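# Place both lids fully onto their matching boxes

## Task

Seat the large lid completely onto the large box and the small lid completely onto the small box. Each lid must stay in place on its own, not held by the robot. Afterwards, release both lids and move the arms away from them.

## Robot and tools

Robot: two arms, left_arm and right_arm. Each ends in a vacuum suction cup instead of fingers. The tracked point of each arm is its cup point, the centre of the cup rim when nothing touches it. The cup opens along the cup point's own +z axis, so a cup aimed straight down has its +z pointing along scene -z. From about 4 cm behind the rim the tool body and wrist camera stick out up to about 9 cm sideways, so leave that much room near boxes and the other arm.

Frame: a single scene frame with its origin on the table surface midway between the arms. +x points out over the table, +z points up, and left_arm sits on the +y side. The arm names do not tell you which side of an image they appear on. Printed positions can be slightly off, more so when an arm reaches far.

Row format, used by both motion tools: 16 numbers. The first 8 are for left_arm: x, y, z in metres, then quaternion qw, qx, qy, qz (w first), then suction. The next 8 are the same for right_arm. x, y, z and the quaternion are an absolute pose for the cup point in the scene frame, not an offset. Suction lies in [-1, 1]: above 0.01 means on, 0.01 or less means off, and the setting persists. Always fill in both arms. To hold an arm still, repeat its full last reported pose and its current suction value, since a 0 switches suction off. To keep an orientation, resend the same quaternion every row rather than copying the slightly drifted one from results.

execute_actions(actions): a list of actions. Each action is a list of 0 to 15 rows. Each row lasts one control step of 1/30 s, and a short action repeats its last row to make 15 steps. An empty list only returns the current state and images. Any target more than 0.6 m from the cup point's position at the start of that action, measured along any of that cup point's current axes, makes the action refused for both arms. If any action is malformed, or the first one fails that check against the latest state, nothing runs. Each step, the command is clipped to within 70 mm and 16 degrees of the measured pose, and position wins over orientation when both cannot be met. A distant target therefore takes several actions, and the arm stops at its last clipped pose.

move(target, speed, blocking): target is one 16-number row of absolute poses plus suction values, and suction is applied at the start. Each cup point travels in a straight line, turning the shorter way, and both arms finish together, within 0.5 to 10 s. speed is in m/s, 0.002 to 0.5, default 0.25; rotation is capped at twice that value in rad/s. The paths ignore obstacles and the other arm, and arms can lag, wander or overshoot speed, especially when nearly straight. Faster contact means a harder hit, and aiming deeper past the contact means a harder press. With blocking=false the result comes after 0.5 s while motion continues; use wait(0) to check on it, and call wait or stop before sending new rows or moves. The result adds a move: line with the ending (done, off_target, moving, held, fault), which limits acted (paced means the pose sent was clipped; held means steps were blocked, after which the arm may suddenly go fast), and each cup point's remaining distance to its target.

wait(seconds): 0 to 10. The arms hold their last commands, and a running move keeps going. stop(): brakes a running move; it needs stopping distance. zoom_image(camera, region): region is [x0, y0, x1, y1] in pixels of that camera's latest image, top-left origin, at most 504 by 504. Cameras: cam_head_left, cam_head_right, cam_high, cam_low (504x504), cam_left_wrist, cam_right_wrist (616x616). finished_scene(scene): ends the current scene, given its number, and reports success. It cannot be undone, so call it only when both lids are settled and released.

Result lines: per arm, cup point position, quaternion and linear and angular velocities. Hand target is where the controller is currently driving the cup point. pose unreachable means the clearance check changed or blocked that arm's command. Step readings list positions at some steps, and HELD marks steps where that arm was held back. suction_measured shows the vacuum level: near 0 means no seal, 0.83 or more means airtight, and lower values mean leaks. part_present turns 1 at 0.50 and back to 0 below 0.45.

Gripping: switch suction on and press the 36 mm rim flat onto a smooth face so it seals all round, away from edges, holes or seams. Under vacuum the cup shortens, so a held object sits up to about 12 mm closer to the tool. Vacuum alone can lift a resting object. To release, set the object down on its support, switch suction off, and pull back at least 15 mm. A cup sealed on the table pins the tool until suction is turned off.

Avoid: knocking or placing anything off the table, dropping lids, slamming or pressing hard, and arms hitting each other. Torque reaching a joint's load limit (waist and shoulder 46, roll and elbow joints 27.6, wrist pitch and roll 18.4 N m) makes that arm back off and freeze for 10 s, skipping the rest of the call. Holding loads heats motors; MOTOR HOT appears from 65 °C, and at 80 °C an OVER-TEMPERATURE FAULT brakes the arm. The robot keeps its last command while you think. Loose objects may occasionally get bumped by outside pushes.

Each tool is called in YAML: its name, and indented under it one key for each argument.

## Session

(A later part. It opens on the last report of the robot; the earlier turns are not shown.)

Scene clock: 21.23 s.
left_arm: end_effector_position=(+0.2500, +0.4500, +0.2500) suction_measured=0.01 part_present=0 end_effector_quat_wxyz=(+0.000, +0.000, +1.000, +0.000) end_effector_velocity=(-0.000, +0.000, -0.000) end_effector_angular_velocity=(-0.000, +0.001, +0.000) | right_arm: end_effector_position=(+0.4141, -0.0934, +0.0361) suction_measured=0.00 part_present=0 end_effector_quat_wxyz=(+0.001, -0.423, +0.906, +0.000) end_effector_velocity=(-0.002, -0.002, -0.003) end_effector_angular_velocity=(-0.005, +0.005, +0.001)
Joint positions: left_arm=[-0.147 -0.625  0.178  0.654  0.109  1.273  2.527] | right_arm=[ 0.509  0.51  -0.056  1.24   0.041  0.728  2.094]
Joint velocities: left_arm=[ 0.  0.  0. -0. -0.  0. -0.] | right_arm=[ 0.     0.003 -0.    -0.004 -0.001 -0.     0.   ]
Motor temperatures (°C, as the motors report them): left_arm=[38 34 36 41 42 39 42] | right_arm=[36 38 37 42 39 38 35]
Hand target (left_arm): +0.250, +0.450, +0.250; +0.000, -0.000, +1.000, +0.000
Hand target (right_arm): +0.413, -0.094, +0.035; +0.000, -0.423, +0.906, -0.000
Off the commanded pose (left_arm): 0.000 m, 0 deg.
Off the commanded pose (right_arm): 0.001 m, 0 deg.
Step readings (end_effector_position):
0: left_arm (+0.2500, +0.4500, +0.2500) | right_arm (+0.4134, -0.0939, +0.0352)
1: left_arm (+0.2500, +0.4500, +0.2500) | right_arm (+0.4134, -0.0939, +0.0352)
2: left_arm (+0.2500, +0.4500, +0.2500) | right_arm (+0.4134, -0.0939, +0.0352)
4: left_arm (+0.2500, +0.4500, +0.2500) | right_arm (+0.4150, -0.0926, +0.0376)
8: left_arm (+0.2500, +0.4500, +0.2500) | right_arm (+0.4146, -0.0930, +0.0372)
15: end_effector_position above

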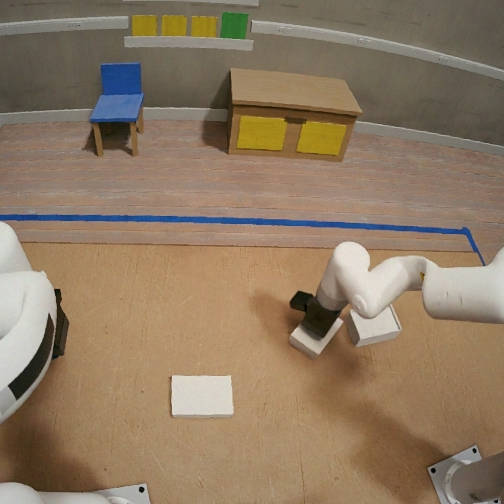

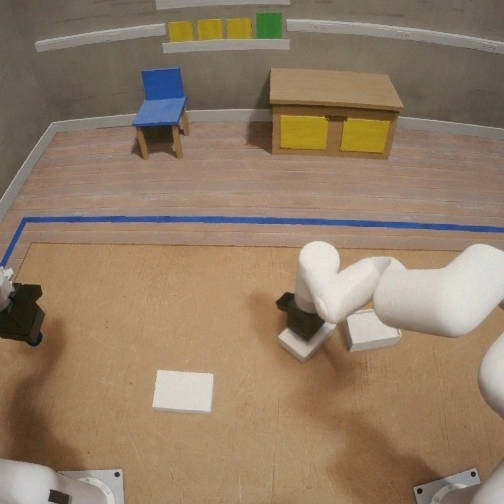

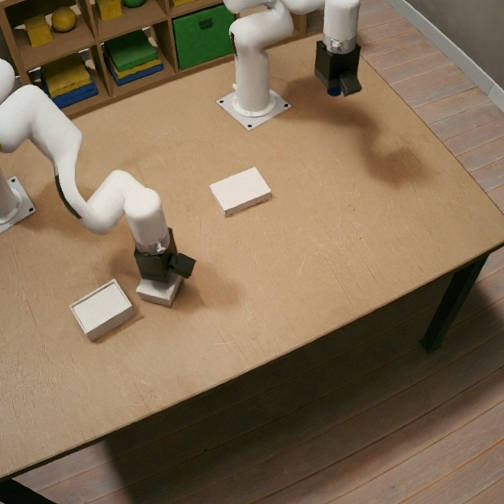

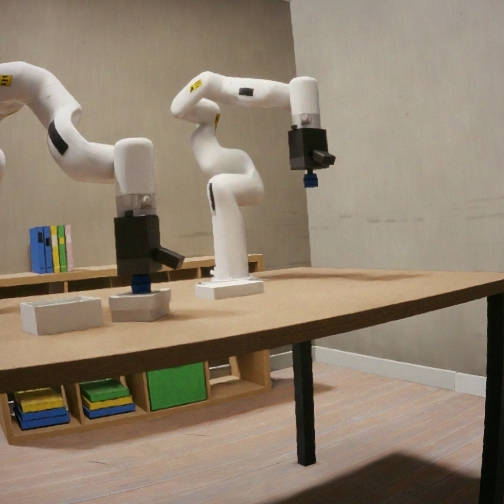

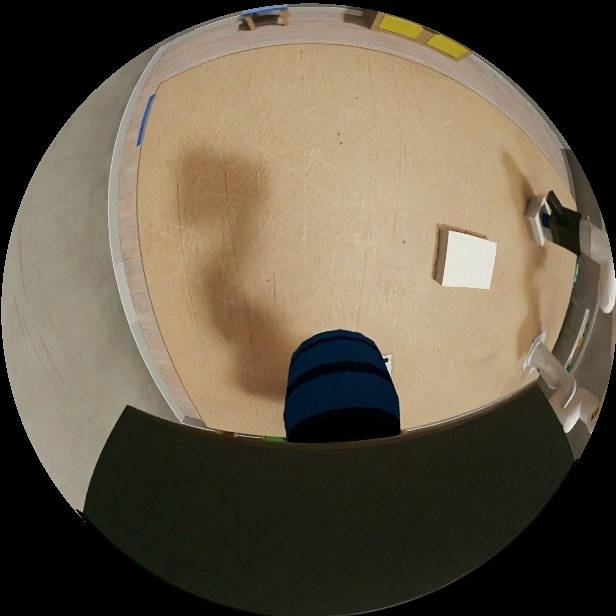

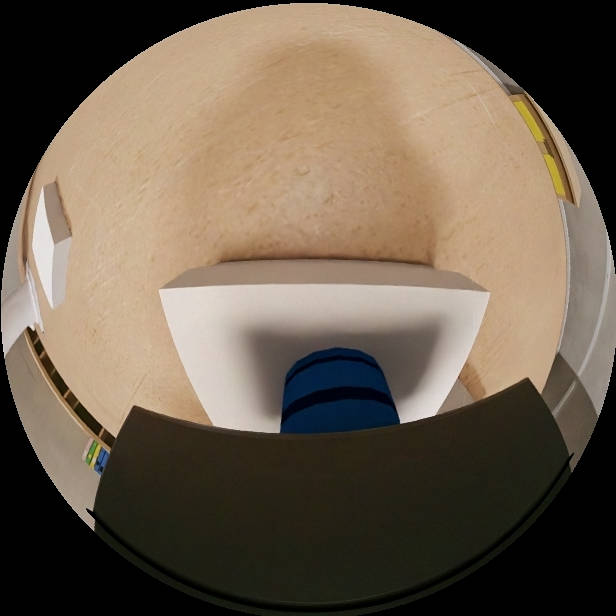

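move:
  target: [0.25,0.45,0.25,0,0,1,0,0, 0.4133,-0.0939,0.065,0,-0.4226,0.9063,0,0]
  speed: 0.15

move:
  target: [0.25,0.45,0.25,0,0,1,0,0, 0.257,0.174,0.07,0,-0.009,1,0,0]
  speed: 0.35

zoom_image:
  camera: "cam_right_wrist"
  region: [160, 180, 496, 420]

Scene clock: 23.43 s.
left_arm: end_effector_position=(+0.2500, +0.4500, +0.2500) suction_measured=0.01 part_present=0 end_effector_quat_wxyz=(-0.000, +0.000, +1.000, +0.000) end_effector_velocity=(+0.000, -0.000, +0.000) end_effector_angular_velocity=(+0.000, -0.001, -0.001) | right_arm: end_effector_position=(+0.4129, -0.0941, +0.0643) suction_measured=0.00 part_present=0 end_effector_quat_wxyz=(-0.001, -0.423, +0.906, -0.000) end_effector_velocity=(+0.001, +0.002, +0.004) end_effector_angular_velocity=(+0.004, -0.005, +0.002)
Joint positions: left_arm=[-0.147 -0.625  0.178  0.654  0.109  1.273  2.527] | right_arm=[ 0.511  0.456 -0.058  1.25   0.036  0.796  2.097]
Joint velocities: left_arm=[-0.001 -0.    -0.001  0.001  0.     0.     0.   ] | right_arm=[ 0.    -0.006  0.001  0.004 -0.001  0.003 -0.   ]
Motor temperatures (°C, as the motors report them): left_arm=[38 34 36 41 42 39 42] | right_arm=[36 38 37 42 39 38 35]
Hand target (left_arm): +0.250, +0.450, +0.250; +0.000, -0.000, +1.000, -0.000
Hand target (right_arm): +0.413, -0.094, +0.065; -0.000, -0.423, +0.906, +0.000
Off the commanded pose (left_arm): 0.000 m, 0 deg.
Off the commanded pose (right_arm): 0.001 m, 0 deg.
move: done

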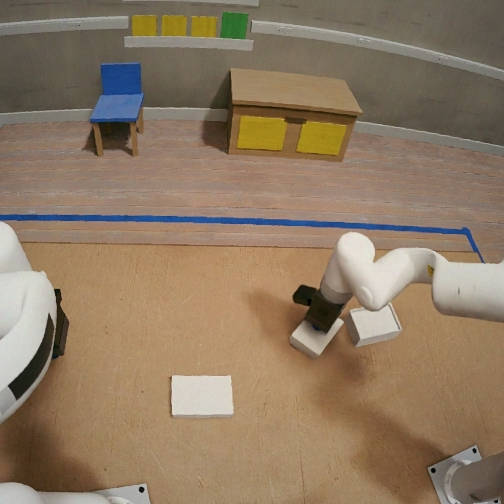

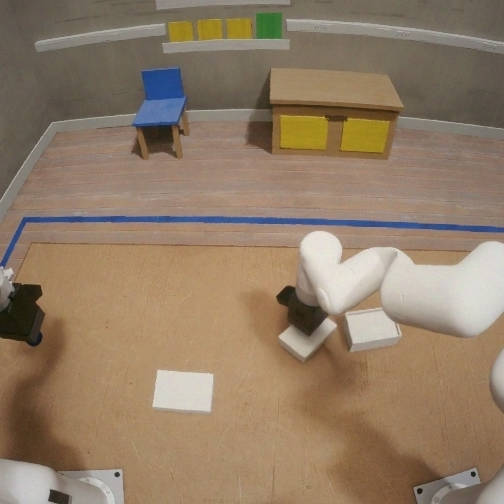

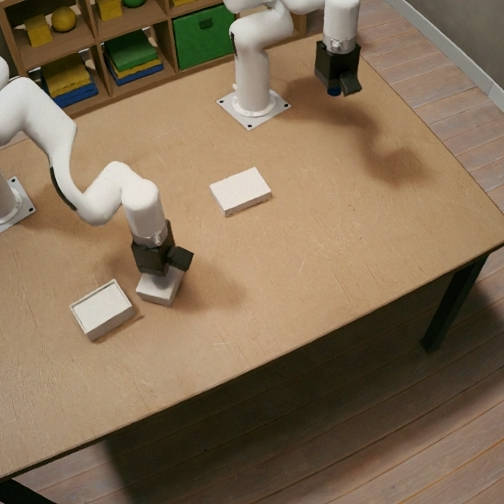

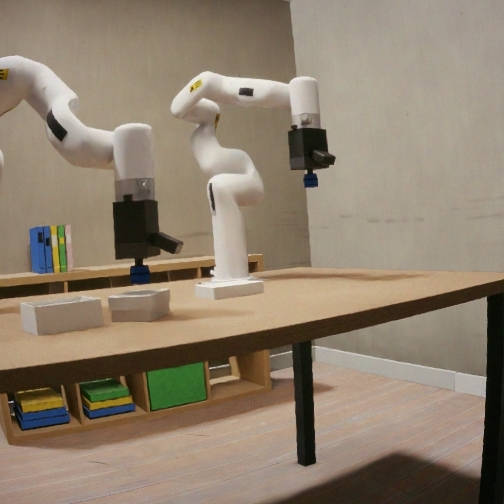

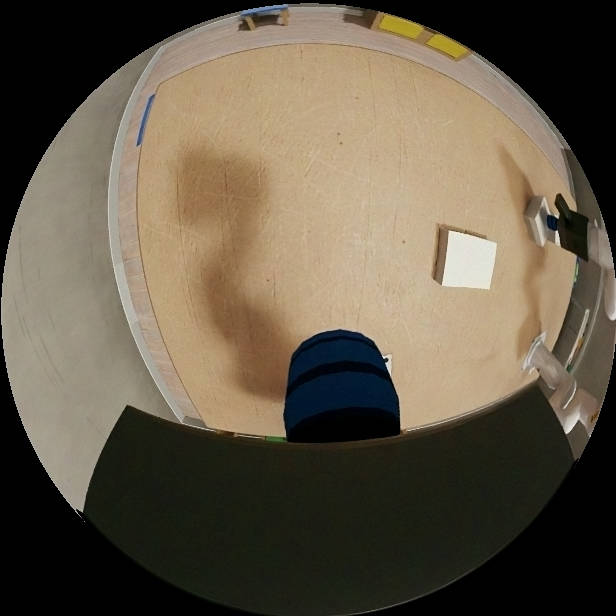

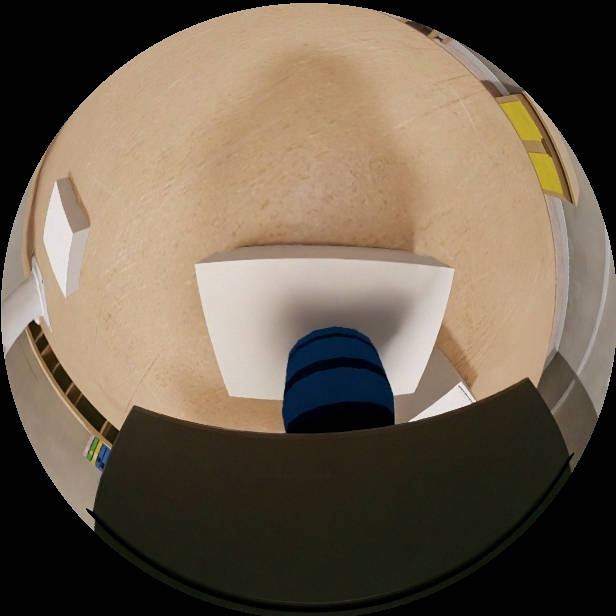

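Scene clock: 25.37 s.
left_arm: end_effector_position=(+0.2500, +0.4500, +0.2500) suction_measured=0.01 part_present=0 end_effector_quat_wxyz=(-0.000, -0.000, +1.000, -0.000) end_effector_velocity=(+0.000, -0.000, +0.000) end_effector_angular_velocity=(+0.000, -0.000, -0.001) | right_arm: end_effector_position=(+0.2581, +0.1745, +0.0701) suction_measured=0.00 part_present=0 end_effector_quat_wxyz=(+0.001, -0.009, +1.000, +0.000) end_effector_velocity=(-0.001, +0.002, +0.001) end_effector_angular_velocity=(-0.004, -0.000, +0.002)
Joint positions: left_arm=[-0.147 -0.625  0.178  0.654  0.109  1.273  2.527] | right_arm=[ 0.985  0.819 -0.065  1.874  0.054  1.057  3.432]
Joint velocities: left_arm=[-0.001  0.    -0.     0.    -0.    -0.     0.   ] | right_arm=[ 0.002  0.007  0.001  0.016 -0.003  0.013  0.002]
Motor temperatures (°C, as the motors report them): left_arm=[38 34 36 41 42 39 42] | right_arm=[36 38 37 43 39 38 35]
Hand target (left_arm): +0.250, +0.450, +0.250; +0.000, -0.000, +1.000, -0.000
Hand target (right_arm): +0.258, +0.175, +0.070; +0.000, -0.010, +1.000, -0.000
Off the commanded pose (left_arm): 0.000 m, 0 deg.
Off the commanded pose (right_arm): 0.001 m, 0 deg.
move: done

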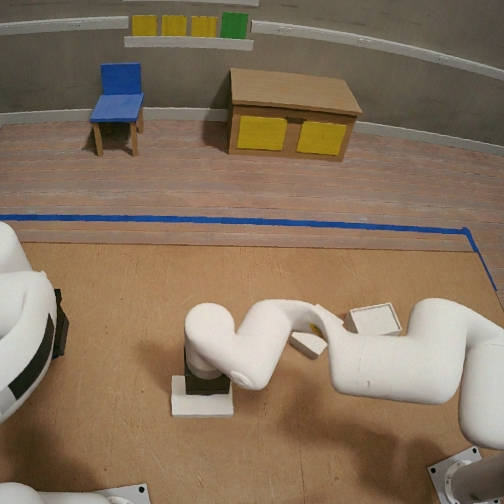

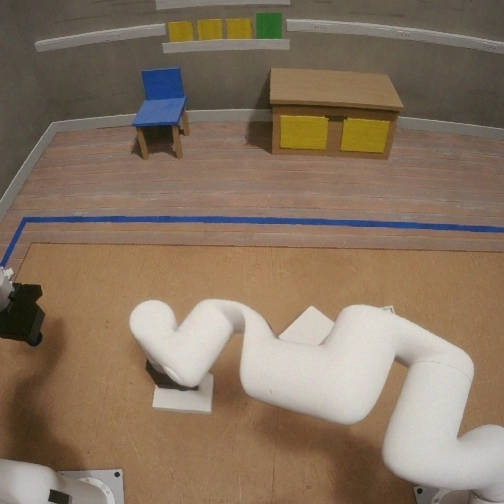

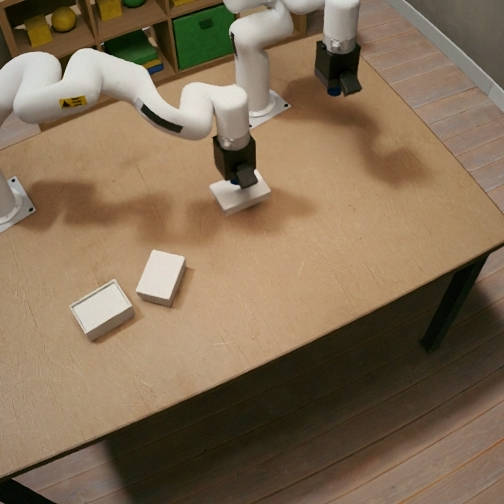

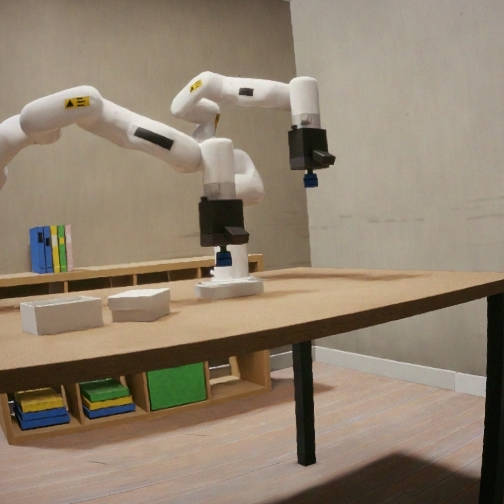

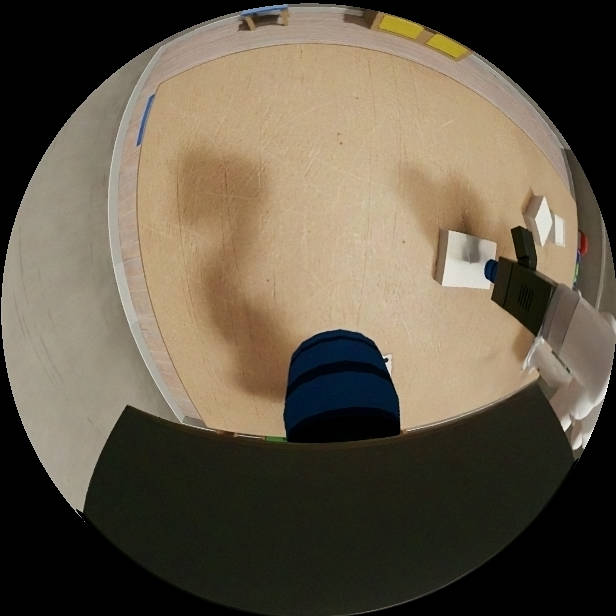

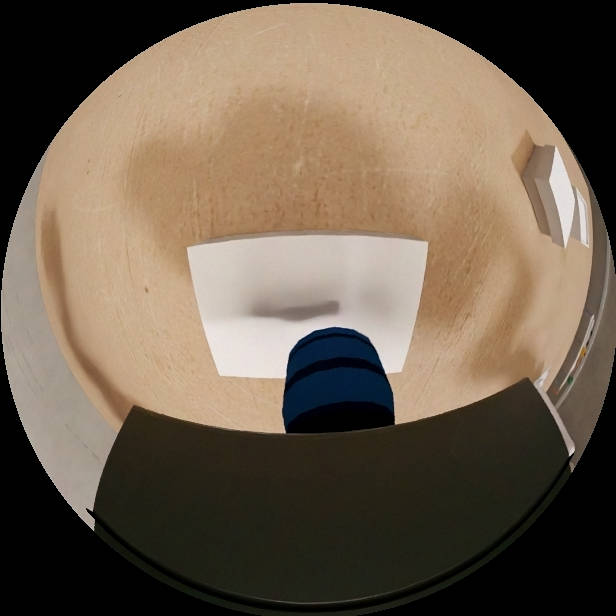

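Region (160, 180, 496, 420) of cam_right_wrist's 616x616 image, scaled by 1.500, with more detail than that image has; it fills the top 360 rows of this view, and the rest is white.

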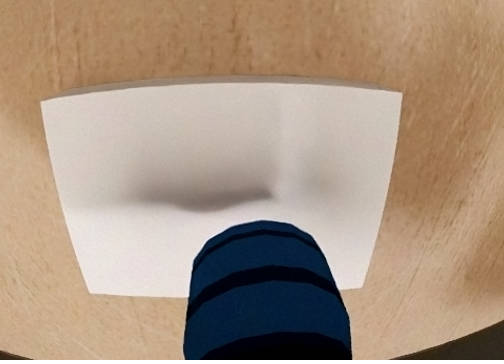

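move:
  target: [0.25,0.45,0.25,0,0,1,0,0, 0.261,0.184,0.040,0,-0.022,0.9998,0,0]
  speed: 0.15

move:
  target: [0.25,0.45,0.25,0,0,1,0,0, 0.261,0.184,0.027,0,-0.022,0.9998,0,1]
  speed: 0.03

Scene clock: 26.47 s.
left_arm: end_effector_position=(+0.2500, +0.4500, +0.2500) suction_measured=0.01 part_present=0 end_effector_quat_wxyz=(+0.000, -0.000, +1.000, -0.000) end_effector_velocity=(-0.000, -0.000, +0.000) end_effector_angular_velocity=(+0.000, -0.000, -0.001) | right_arm: end_effector_position=(+0.2611, +0.1841, +0.0406) suction_measured=0.00 part_present=0 end_effector_quat_wxyz=(+0.000, -0.022, +1.000, +0.000) end_effector_velocity=(-0.000, +0.000, -0.002) end_effector_angular_velocity=(-0.001, +0.003, -0.000)
Joint positions: left_arm=[-0.147 -0.625  0.178  0.654  0.109  1.273  2.527] | right_arm=[ 0.981  0.901 -0.058  1.932  0.053  1.031  3.411]
Joint velocities: left_arm=[-0.    -0.001 -0.    -0.    -0.    -0.     0.   ] | right_arm=[-0.     0.006 -0.     0.005  0.002  0.002 -0.001]
Motor temperatures (°C, as the motors report them): left_arm=[38 34 36 41 42 39 42] | right_arm=[36 39 37 43 39 38 35]
Hand target (left_arm): +0.250, +0.450, +0.250; +0.000, -0.000, +1.000, +0.000
Hand target (right_arm): +0.261, +0.184, +0.040; +0.000, -0.022, +1.000, -0.000
Off the commanded pose (left_arm): 0.000 m, 0 deg.
Off the commanded pose (right_arm): 0.001 m, 0 deg.
move: done

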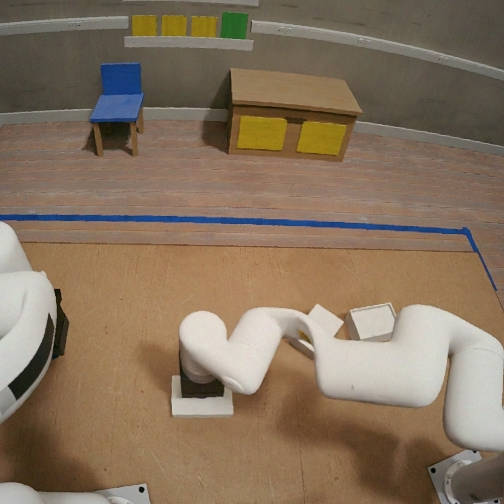

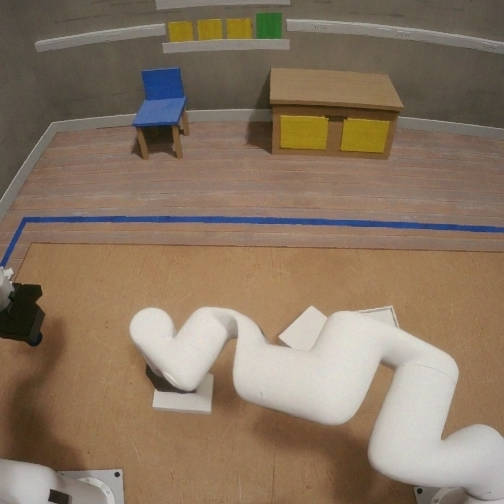

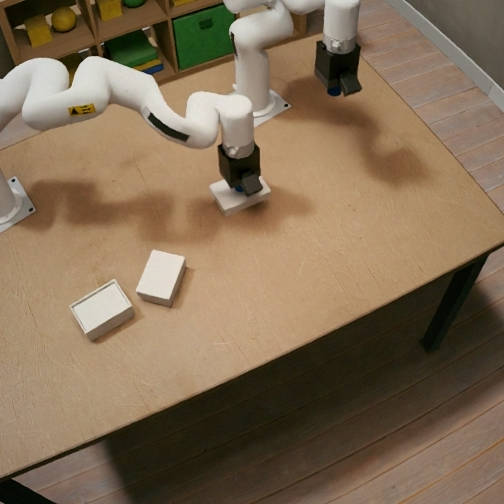

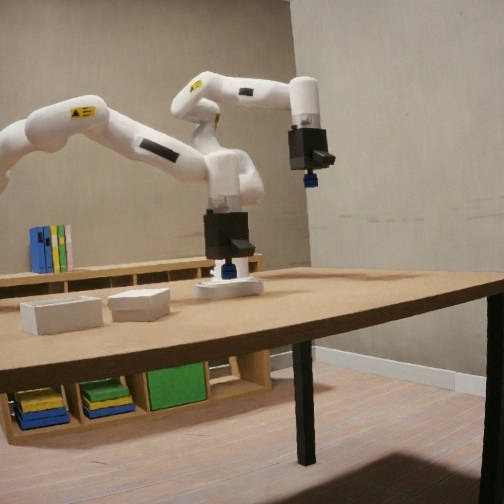

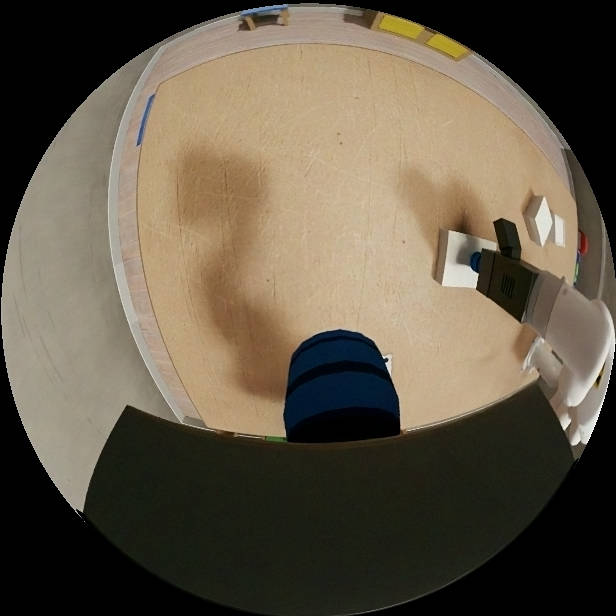

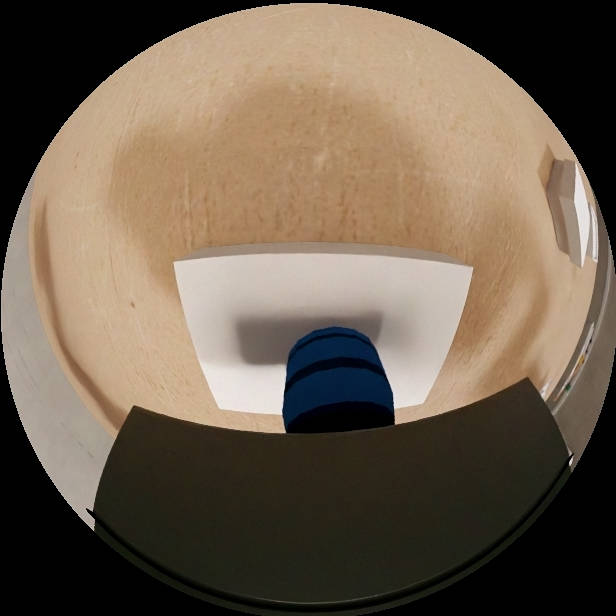

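Scene clock: 27.23 s.
left_arm: end_effector_position=(+0.2500, +0.4500, +0.2500) suction_measured=0.01 part_present=0 end_effector_quat_wxyz=(+0.000, -0.000, +1.000, -0.000) end_effector_velocity=(-0.000, -0.000, +0.000) end_effector_angular_velocity=(-0.000, -0.001, -0.000) | right_arm: end_effector_position=(+0.2610, +0.1840, +0.0271) suction_measured=0.76 part_present=1 end_effector_quat_wxyz=(+0.000, -0.022, +1.000, -0.000) end_effector_velocity=(+0.001, +0.002, +0.002) end_effector_angular_velocity=(+0.006, -0.002, -0.001)
Joint positions: left_arm=[-0.147 -0.625  0.178  0.654  0.109  1.273  2.527] | right_arm=[ 0.98   0.921 -0.057  1.928  0.054  1.008  3.41 ]
Joint velocities: left_arm=[-0.    -0.001  0.    -0.     0.    -0.    -0.   ] | right_arm=[-0.     0.    -0.001  0.004  0.001 -0.003 -0.   ]
Motor temperatures (°C, as the motors report them): left_arm=[38 34 36 41 42 39 42] | right_arm=[36 39 37 43 39 38 35]
Hand target (left_arm): +0.250, +0.450, +0.250; +0.000, +0.000, +1.000, -0.000
Hand target (right_arm): +0.261, +0.184, +0.027; +0.000, -0.022, +1.000, -0.000
Off the commanded pose (left_arm): 0.000 m, 0 deg.
Off the commanded pose (right_arm): 0.000 m, 0 deg.
move: done

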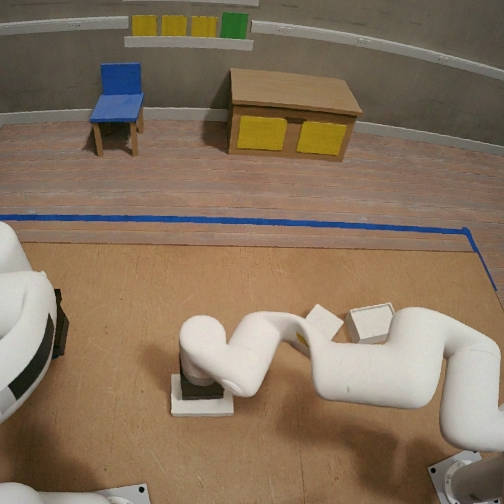

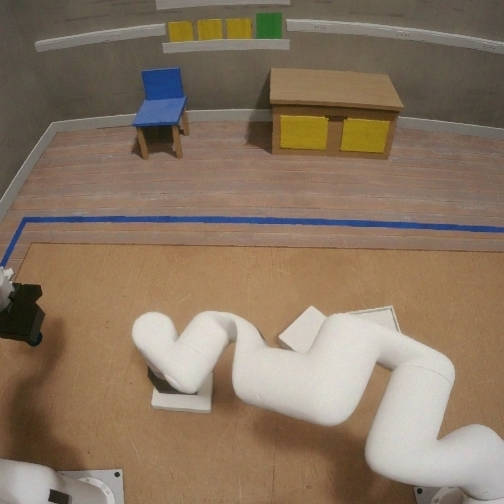

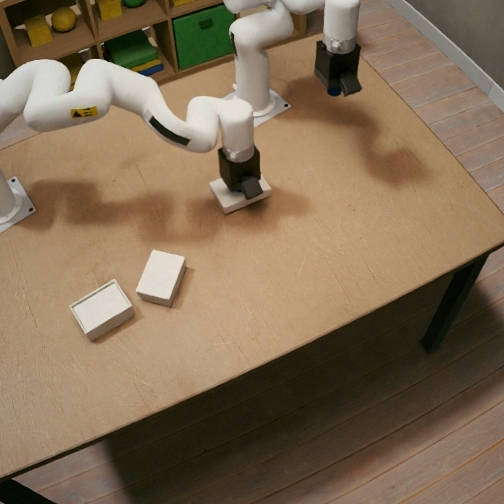

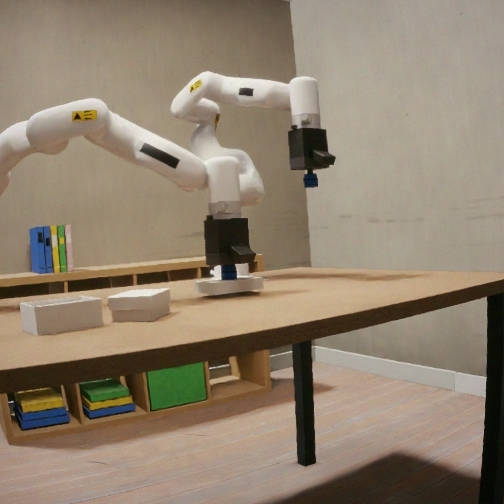

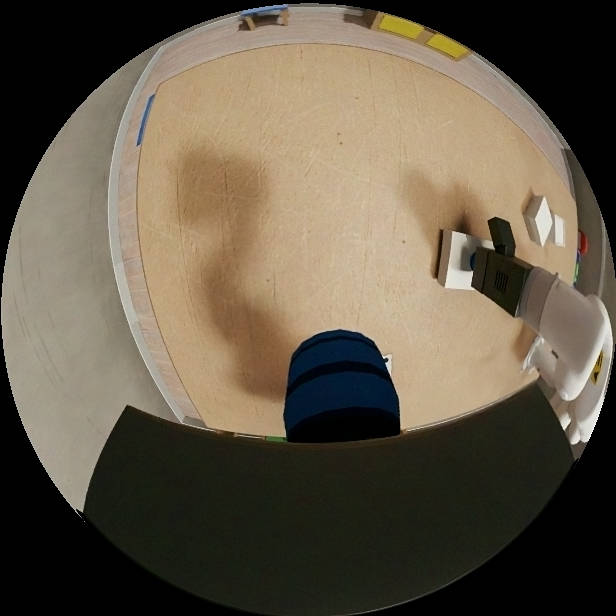

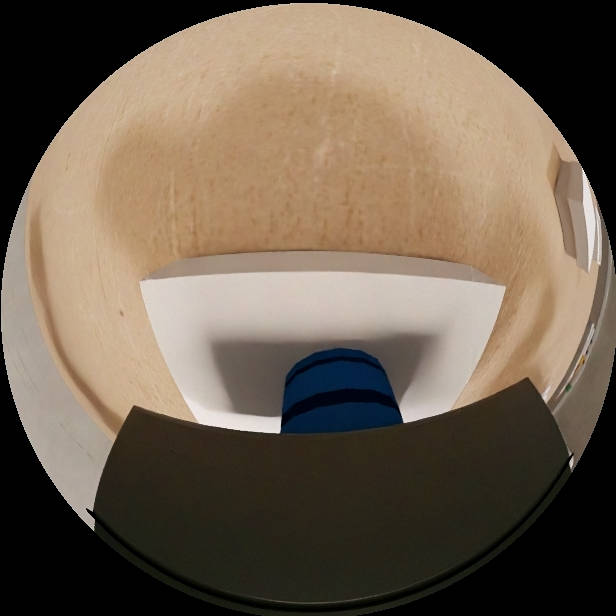

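move:
  target: [0.25,0.45,0.25,0,0,1,0,0, 0.27,0.15,0.085,0,-0.022,0.9998,0,1]
  speed: 0.2

move:
  target: [0.25,0.45,0.25,0,0,1,0,0, 0.418,-0.249,0.09,0,-0.0872,0.9962,0,1]
  speed: 0.35

zoom_image:
  camera: "cam_right_wrist"
  region: [130, 180, 298, 300]

zoom_image:
  camera: "cam_right_wrist"
  region: [350, 180, 518, 300]

zoom_image:
  camera: "cam_low"
  region: [0, 250, 126, 345]

Scene clock: 28.80 s.
left_arm: end_effector_position=(+0.2500, +0.4500, +0.2500) suction_measured=0.01 part_present=0 end_effector_quat_wxyz=(-0.000, +0.000, +1.000, +0.000) end_effector_velocity=(-0.000, +0.000, +0.000) end_effector_angular_velocity=(-0.000, -0.000, +0.000) | right_arm: end_effector_position=(+0.2695, +0.1499, +0.0842) suction_measured=0.91 part_present=1 end_effector_quat_wxyz=(-0.001, -0.022, +1.000, -0.000) end_effector_velocity=(+0.003, -0.001, +0.005) end_effector_angular_velocity=(+0.006, -0.005, -0.004)
Joint positions: left_arm=[-0.147 -0.625  0.178  0.654  0.109  1.273  2.527] | right_arm=[ 0.957  0.735 -0.068  1.772  0.054  1.04   3.372]
Joint velocities: left_arm=[-0.    -0.     0.001 -0.    -0.    -0.    -0.   ] | right_arm=[-0.003 -0.01  -0.003 -0.003 -0.001 -0.001 -0.   ]
Motor temperatures (°C, as the motors report them): left_arm=[38 34 36 41 42 39 42] | right_arm=[36 39 37 43 39 38 35]
Hand target (left_arm): +0.250, +0.450, +0.250; -0.000, +0.000, +1.000, -0.000
Hand target (right_arm): +0.270, +0.150, +0.085; -0.000, -0.022, +1.000, +0.000
Off the commanded pose (left_arm): 0.000 m, 0 deg.
Off the commanded pose (right_arm): 0.001 m, 0 deg.
move: done

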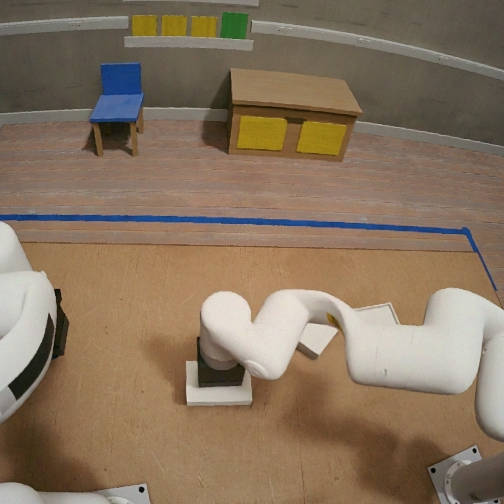

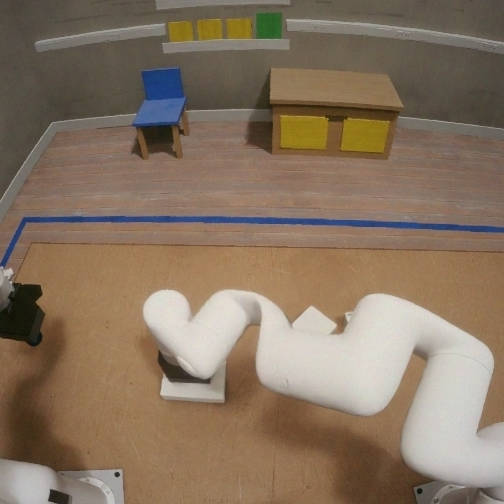

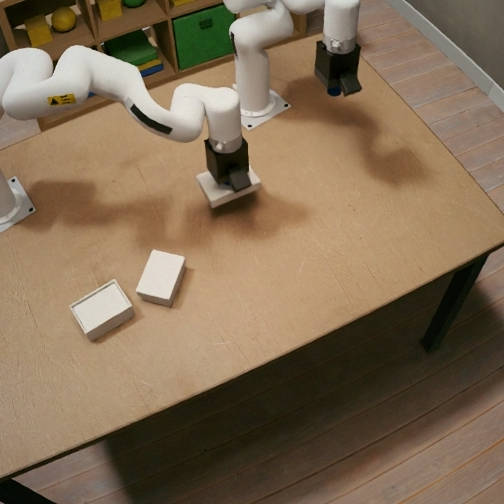

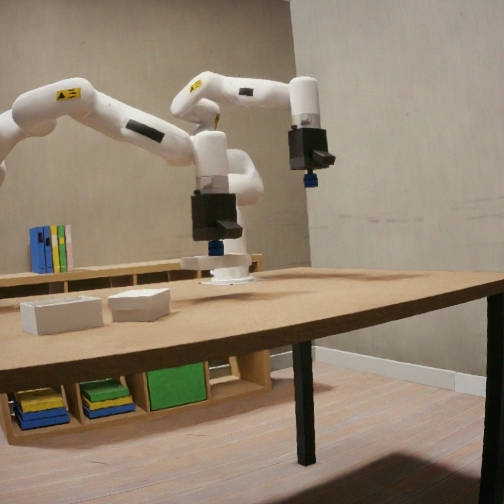

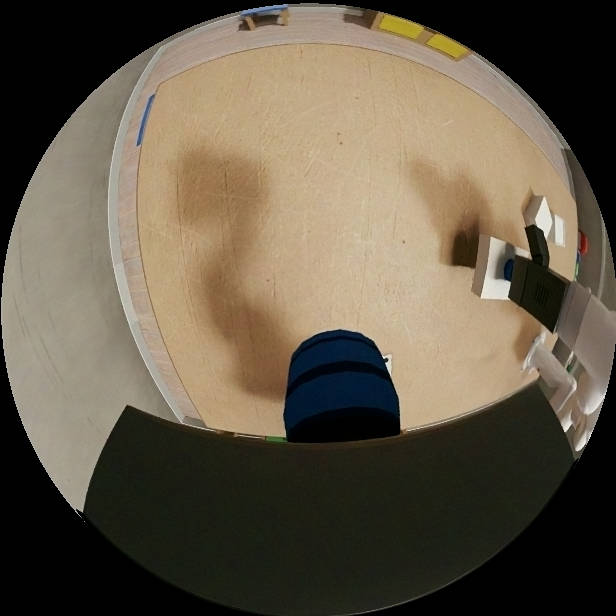

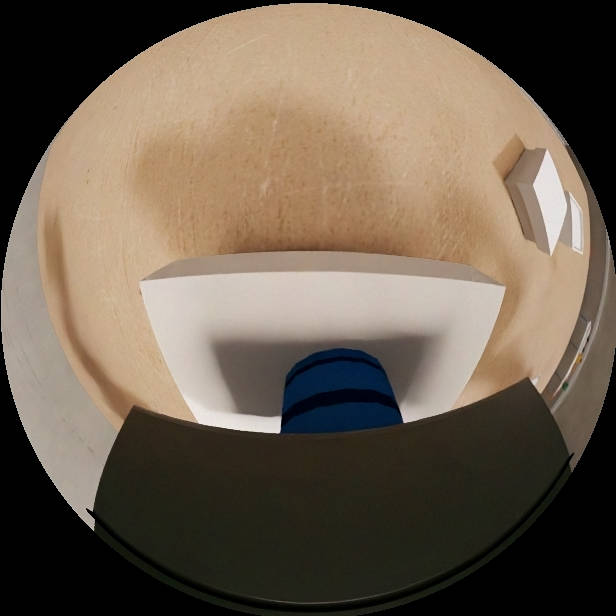

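Scene clock: 30.57 s.
left_arm: end_effector_position=(+0.2500, +0.4500, +0.2500) suction_measured=0.01 part_present=0 end_effector_quat_wxyz=(-0.000, +0.000, +1.000, +0.000) end_effector_velocity=(+0.000, -0.000, +0.000) end_effector_angular_velocity=(+0.001, +0.001, -0.001) | right_arm: end_effector_position=(+0.4159, -0.2483, +0.0899) suction_measured=0.91 part_present=1 end_effector_quat_wxyz=(-0.000, -0.088, +0.996, +0.001) end_effector_velocity=(+0.003, -0.008, +0.000) end_effector_angular_velocity=(+0.003, +0.003, -0.008)
Joint positions: left_arm=[-0.147 -0.625  0.178  0.654  0.109  1.273  2.527] | right_arm=[ 0.493  0.212 -0.309  0.96   0.095  0.761  2.484]
Joint velocities: left_arm=[-0.     0.001 -0.002  0.001 -0.     0.    -0.   ] | right_arm=[-0.014  0.001 -0.007  0.003  0.008  0.004 -0.018]
Motor temperatures (°C, as the motors report them): left_arm=[38 34 36 41 42 39 42] | right_arm=[36 39 37 43 39 38 35]
Hand target (left_arm): +0.250, +0.450, +0.250; -0.000, -0.000, +1.000, +0.000
Hand target (right_arm): +0.416, -0.250, +0.090; -0.000, -0.087, +0.996, +0.001
Off the commanded pose (left_arm): 0.000 m, 0 deg.
Off the commanded pose (right_arm): 0.002 m, 0 deg.
move: done

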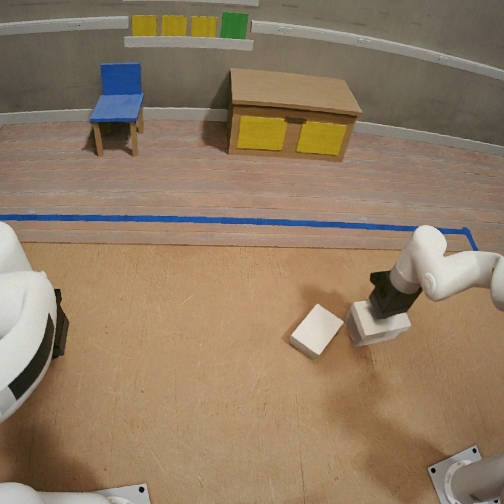

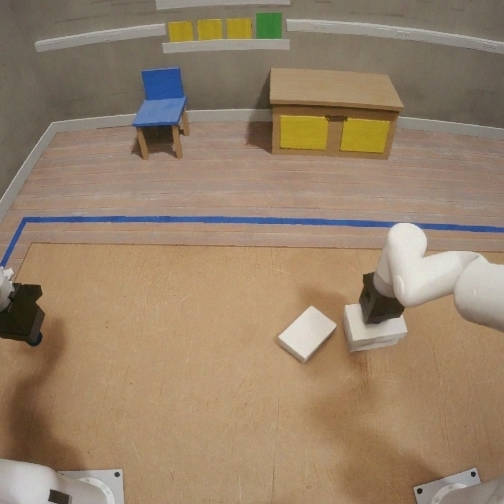

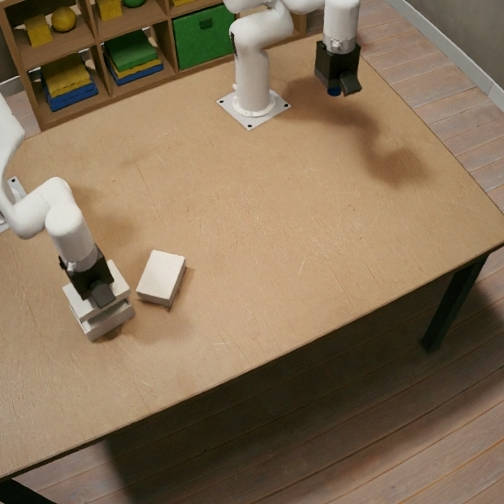

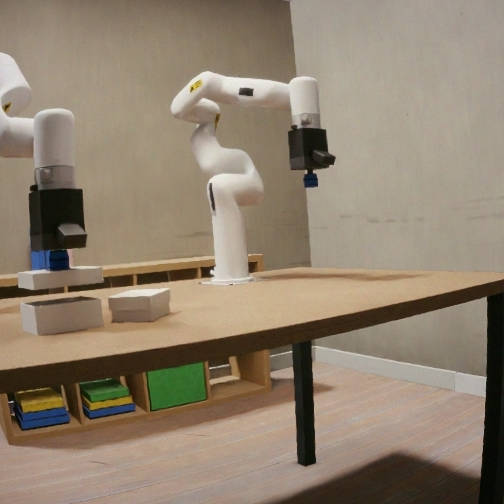

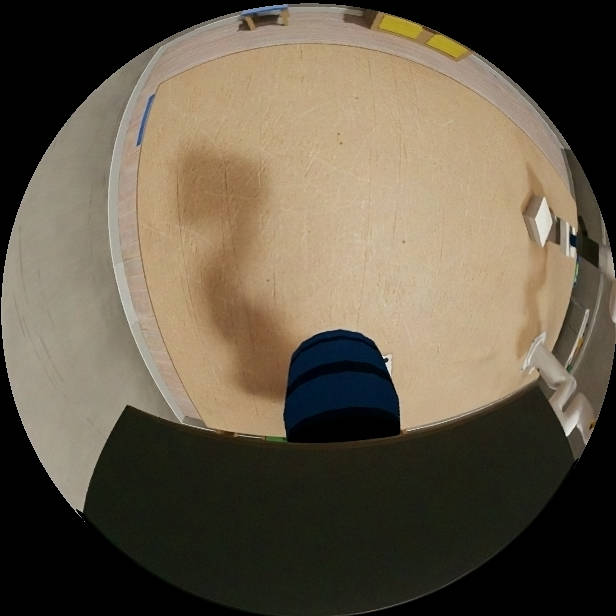

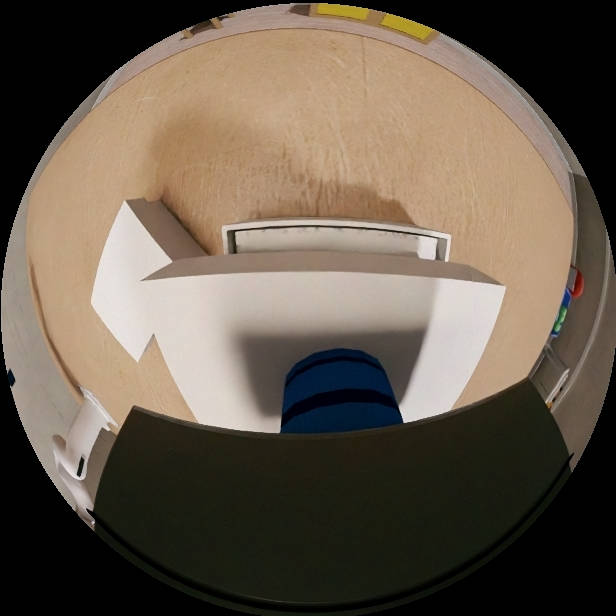

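Region (130, 180, 298, 300) of cam_right_wrist's 616x616 image, scaled by 3.000, with more detail than that image has; it fills the top 360 rows of this view, and the rest is white.

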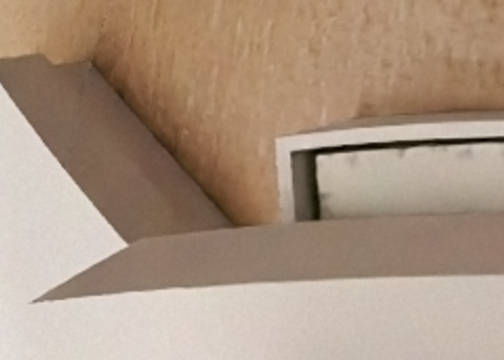

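Region (350, 180, 518, 300) of cam_right_wrist's 616x616 image, scaled by 3.000, with more detail than that image has; it fills the top 360 rows of this view, and the rest is white.

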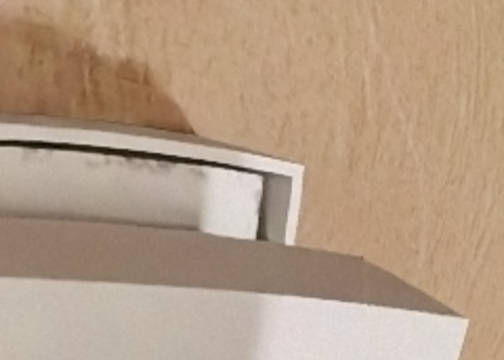

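Region (0, 250, 126, 345) of cam_low's 504x504 image, scaled by 4.000, with more detail than that image has; it fills the top 380 rows of this view, and the rest is white.

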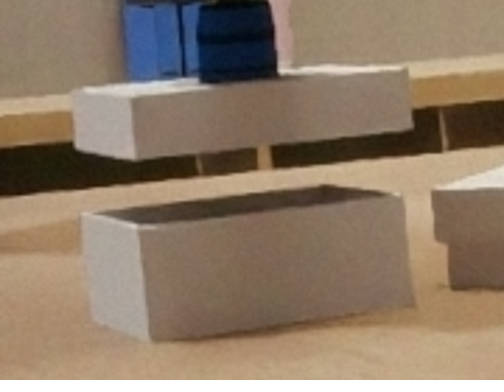

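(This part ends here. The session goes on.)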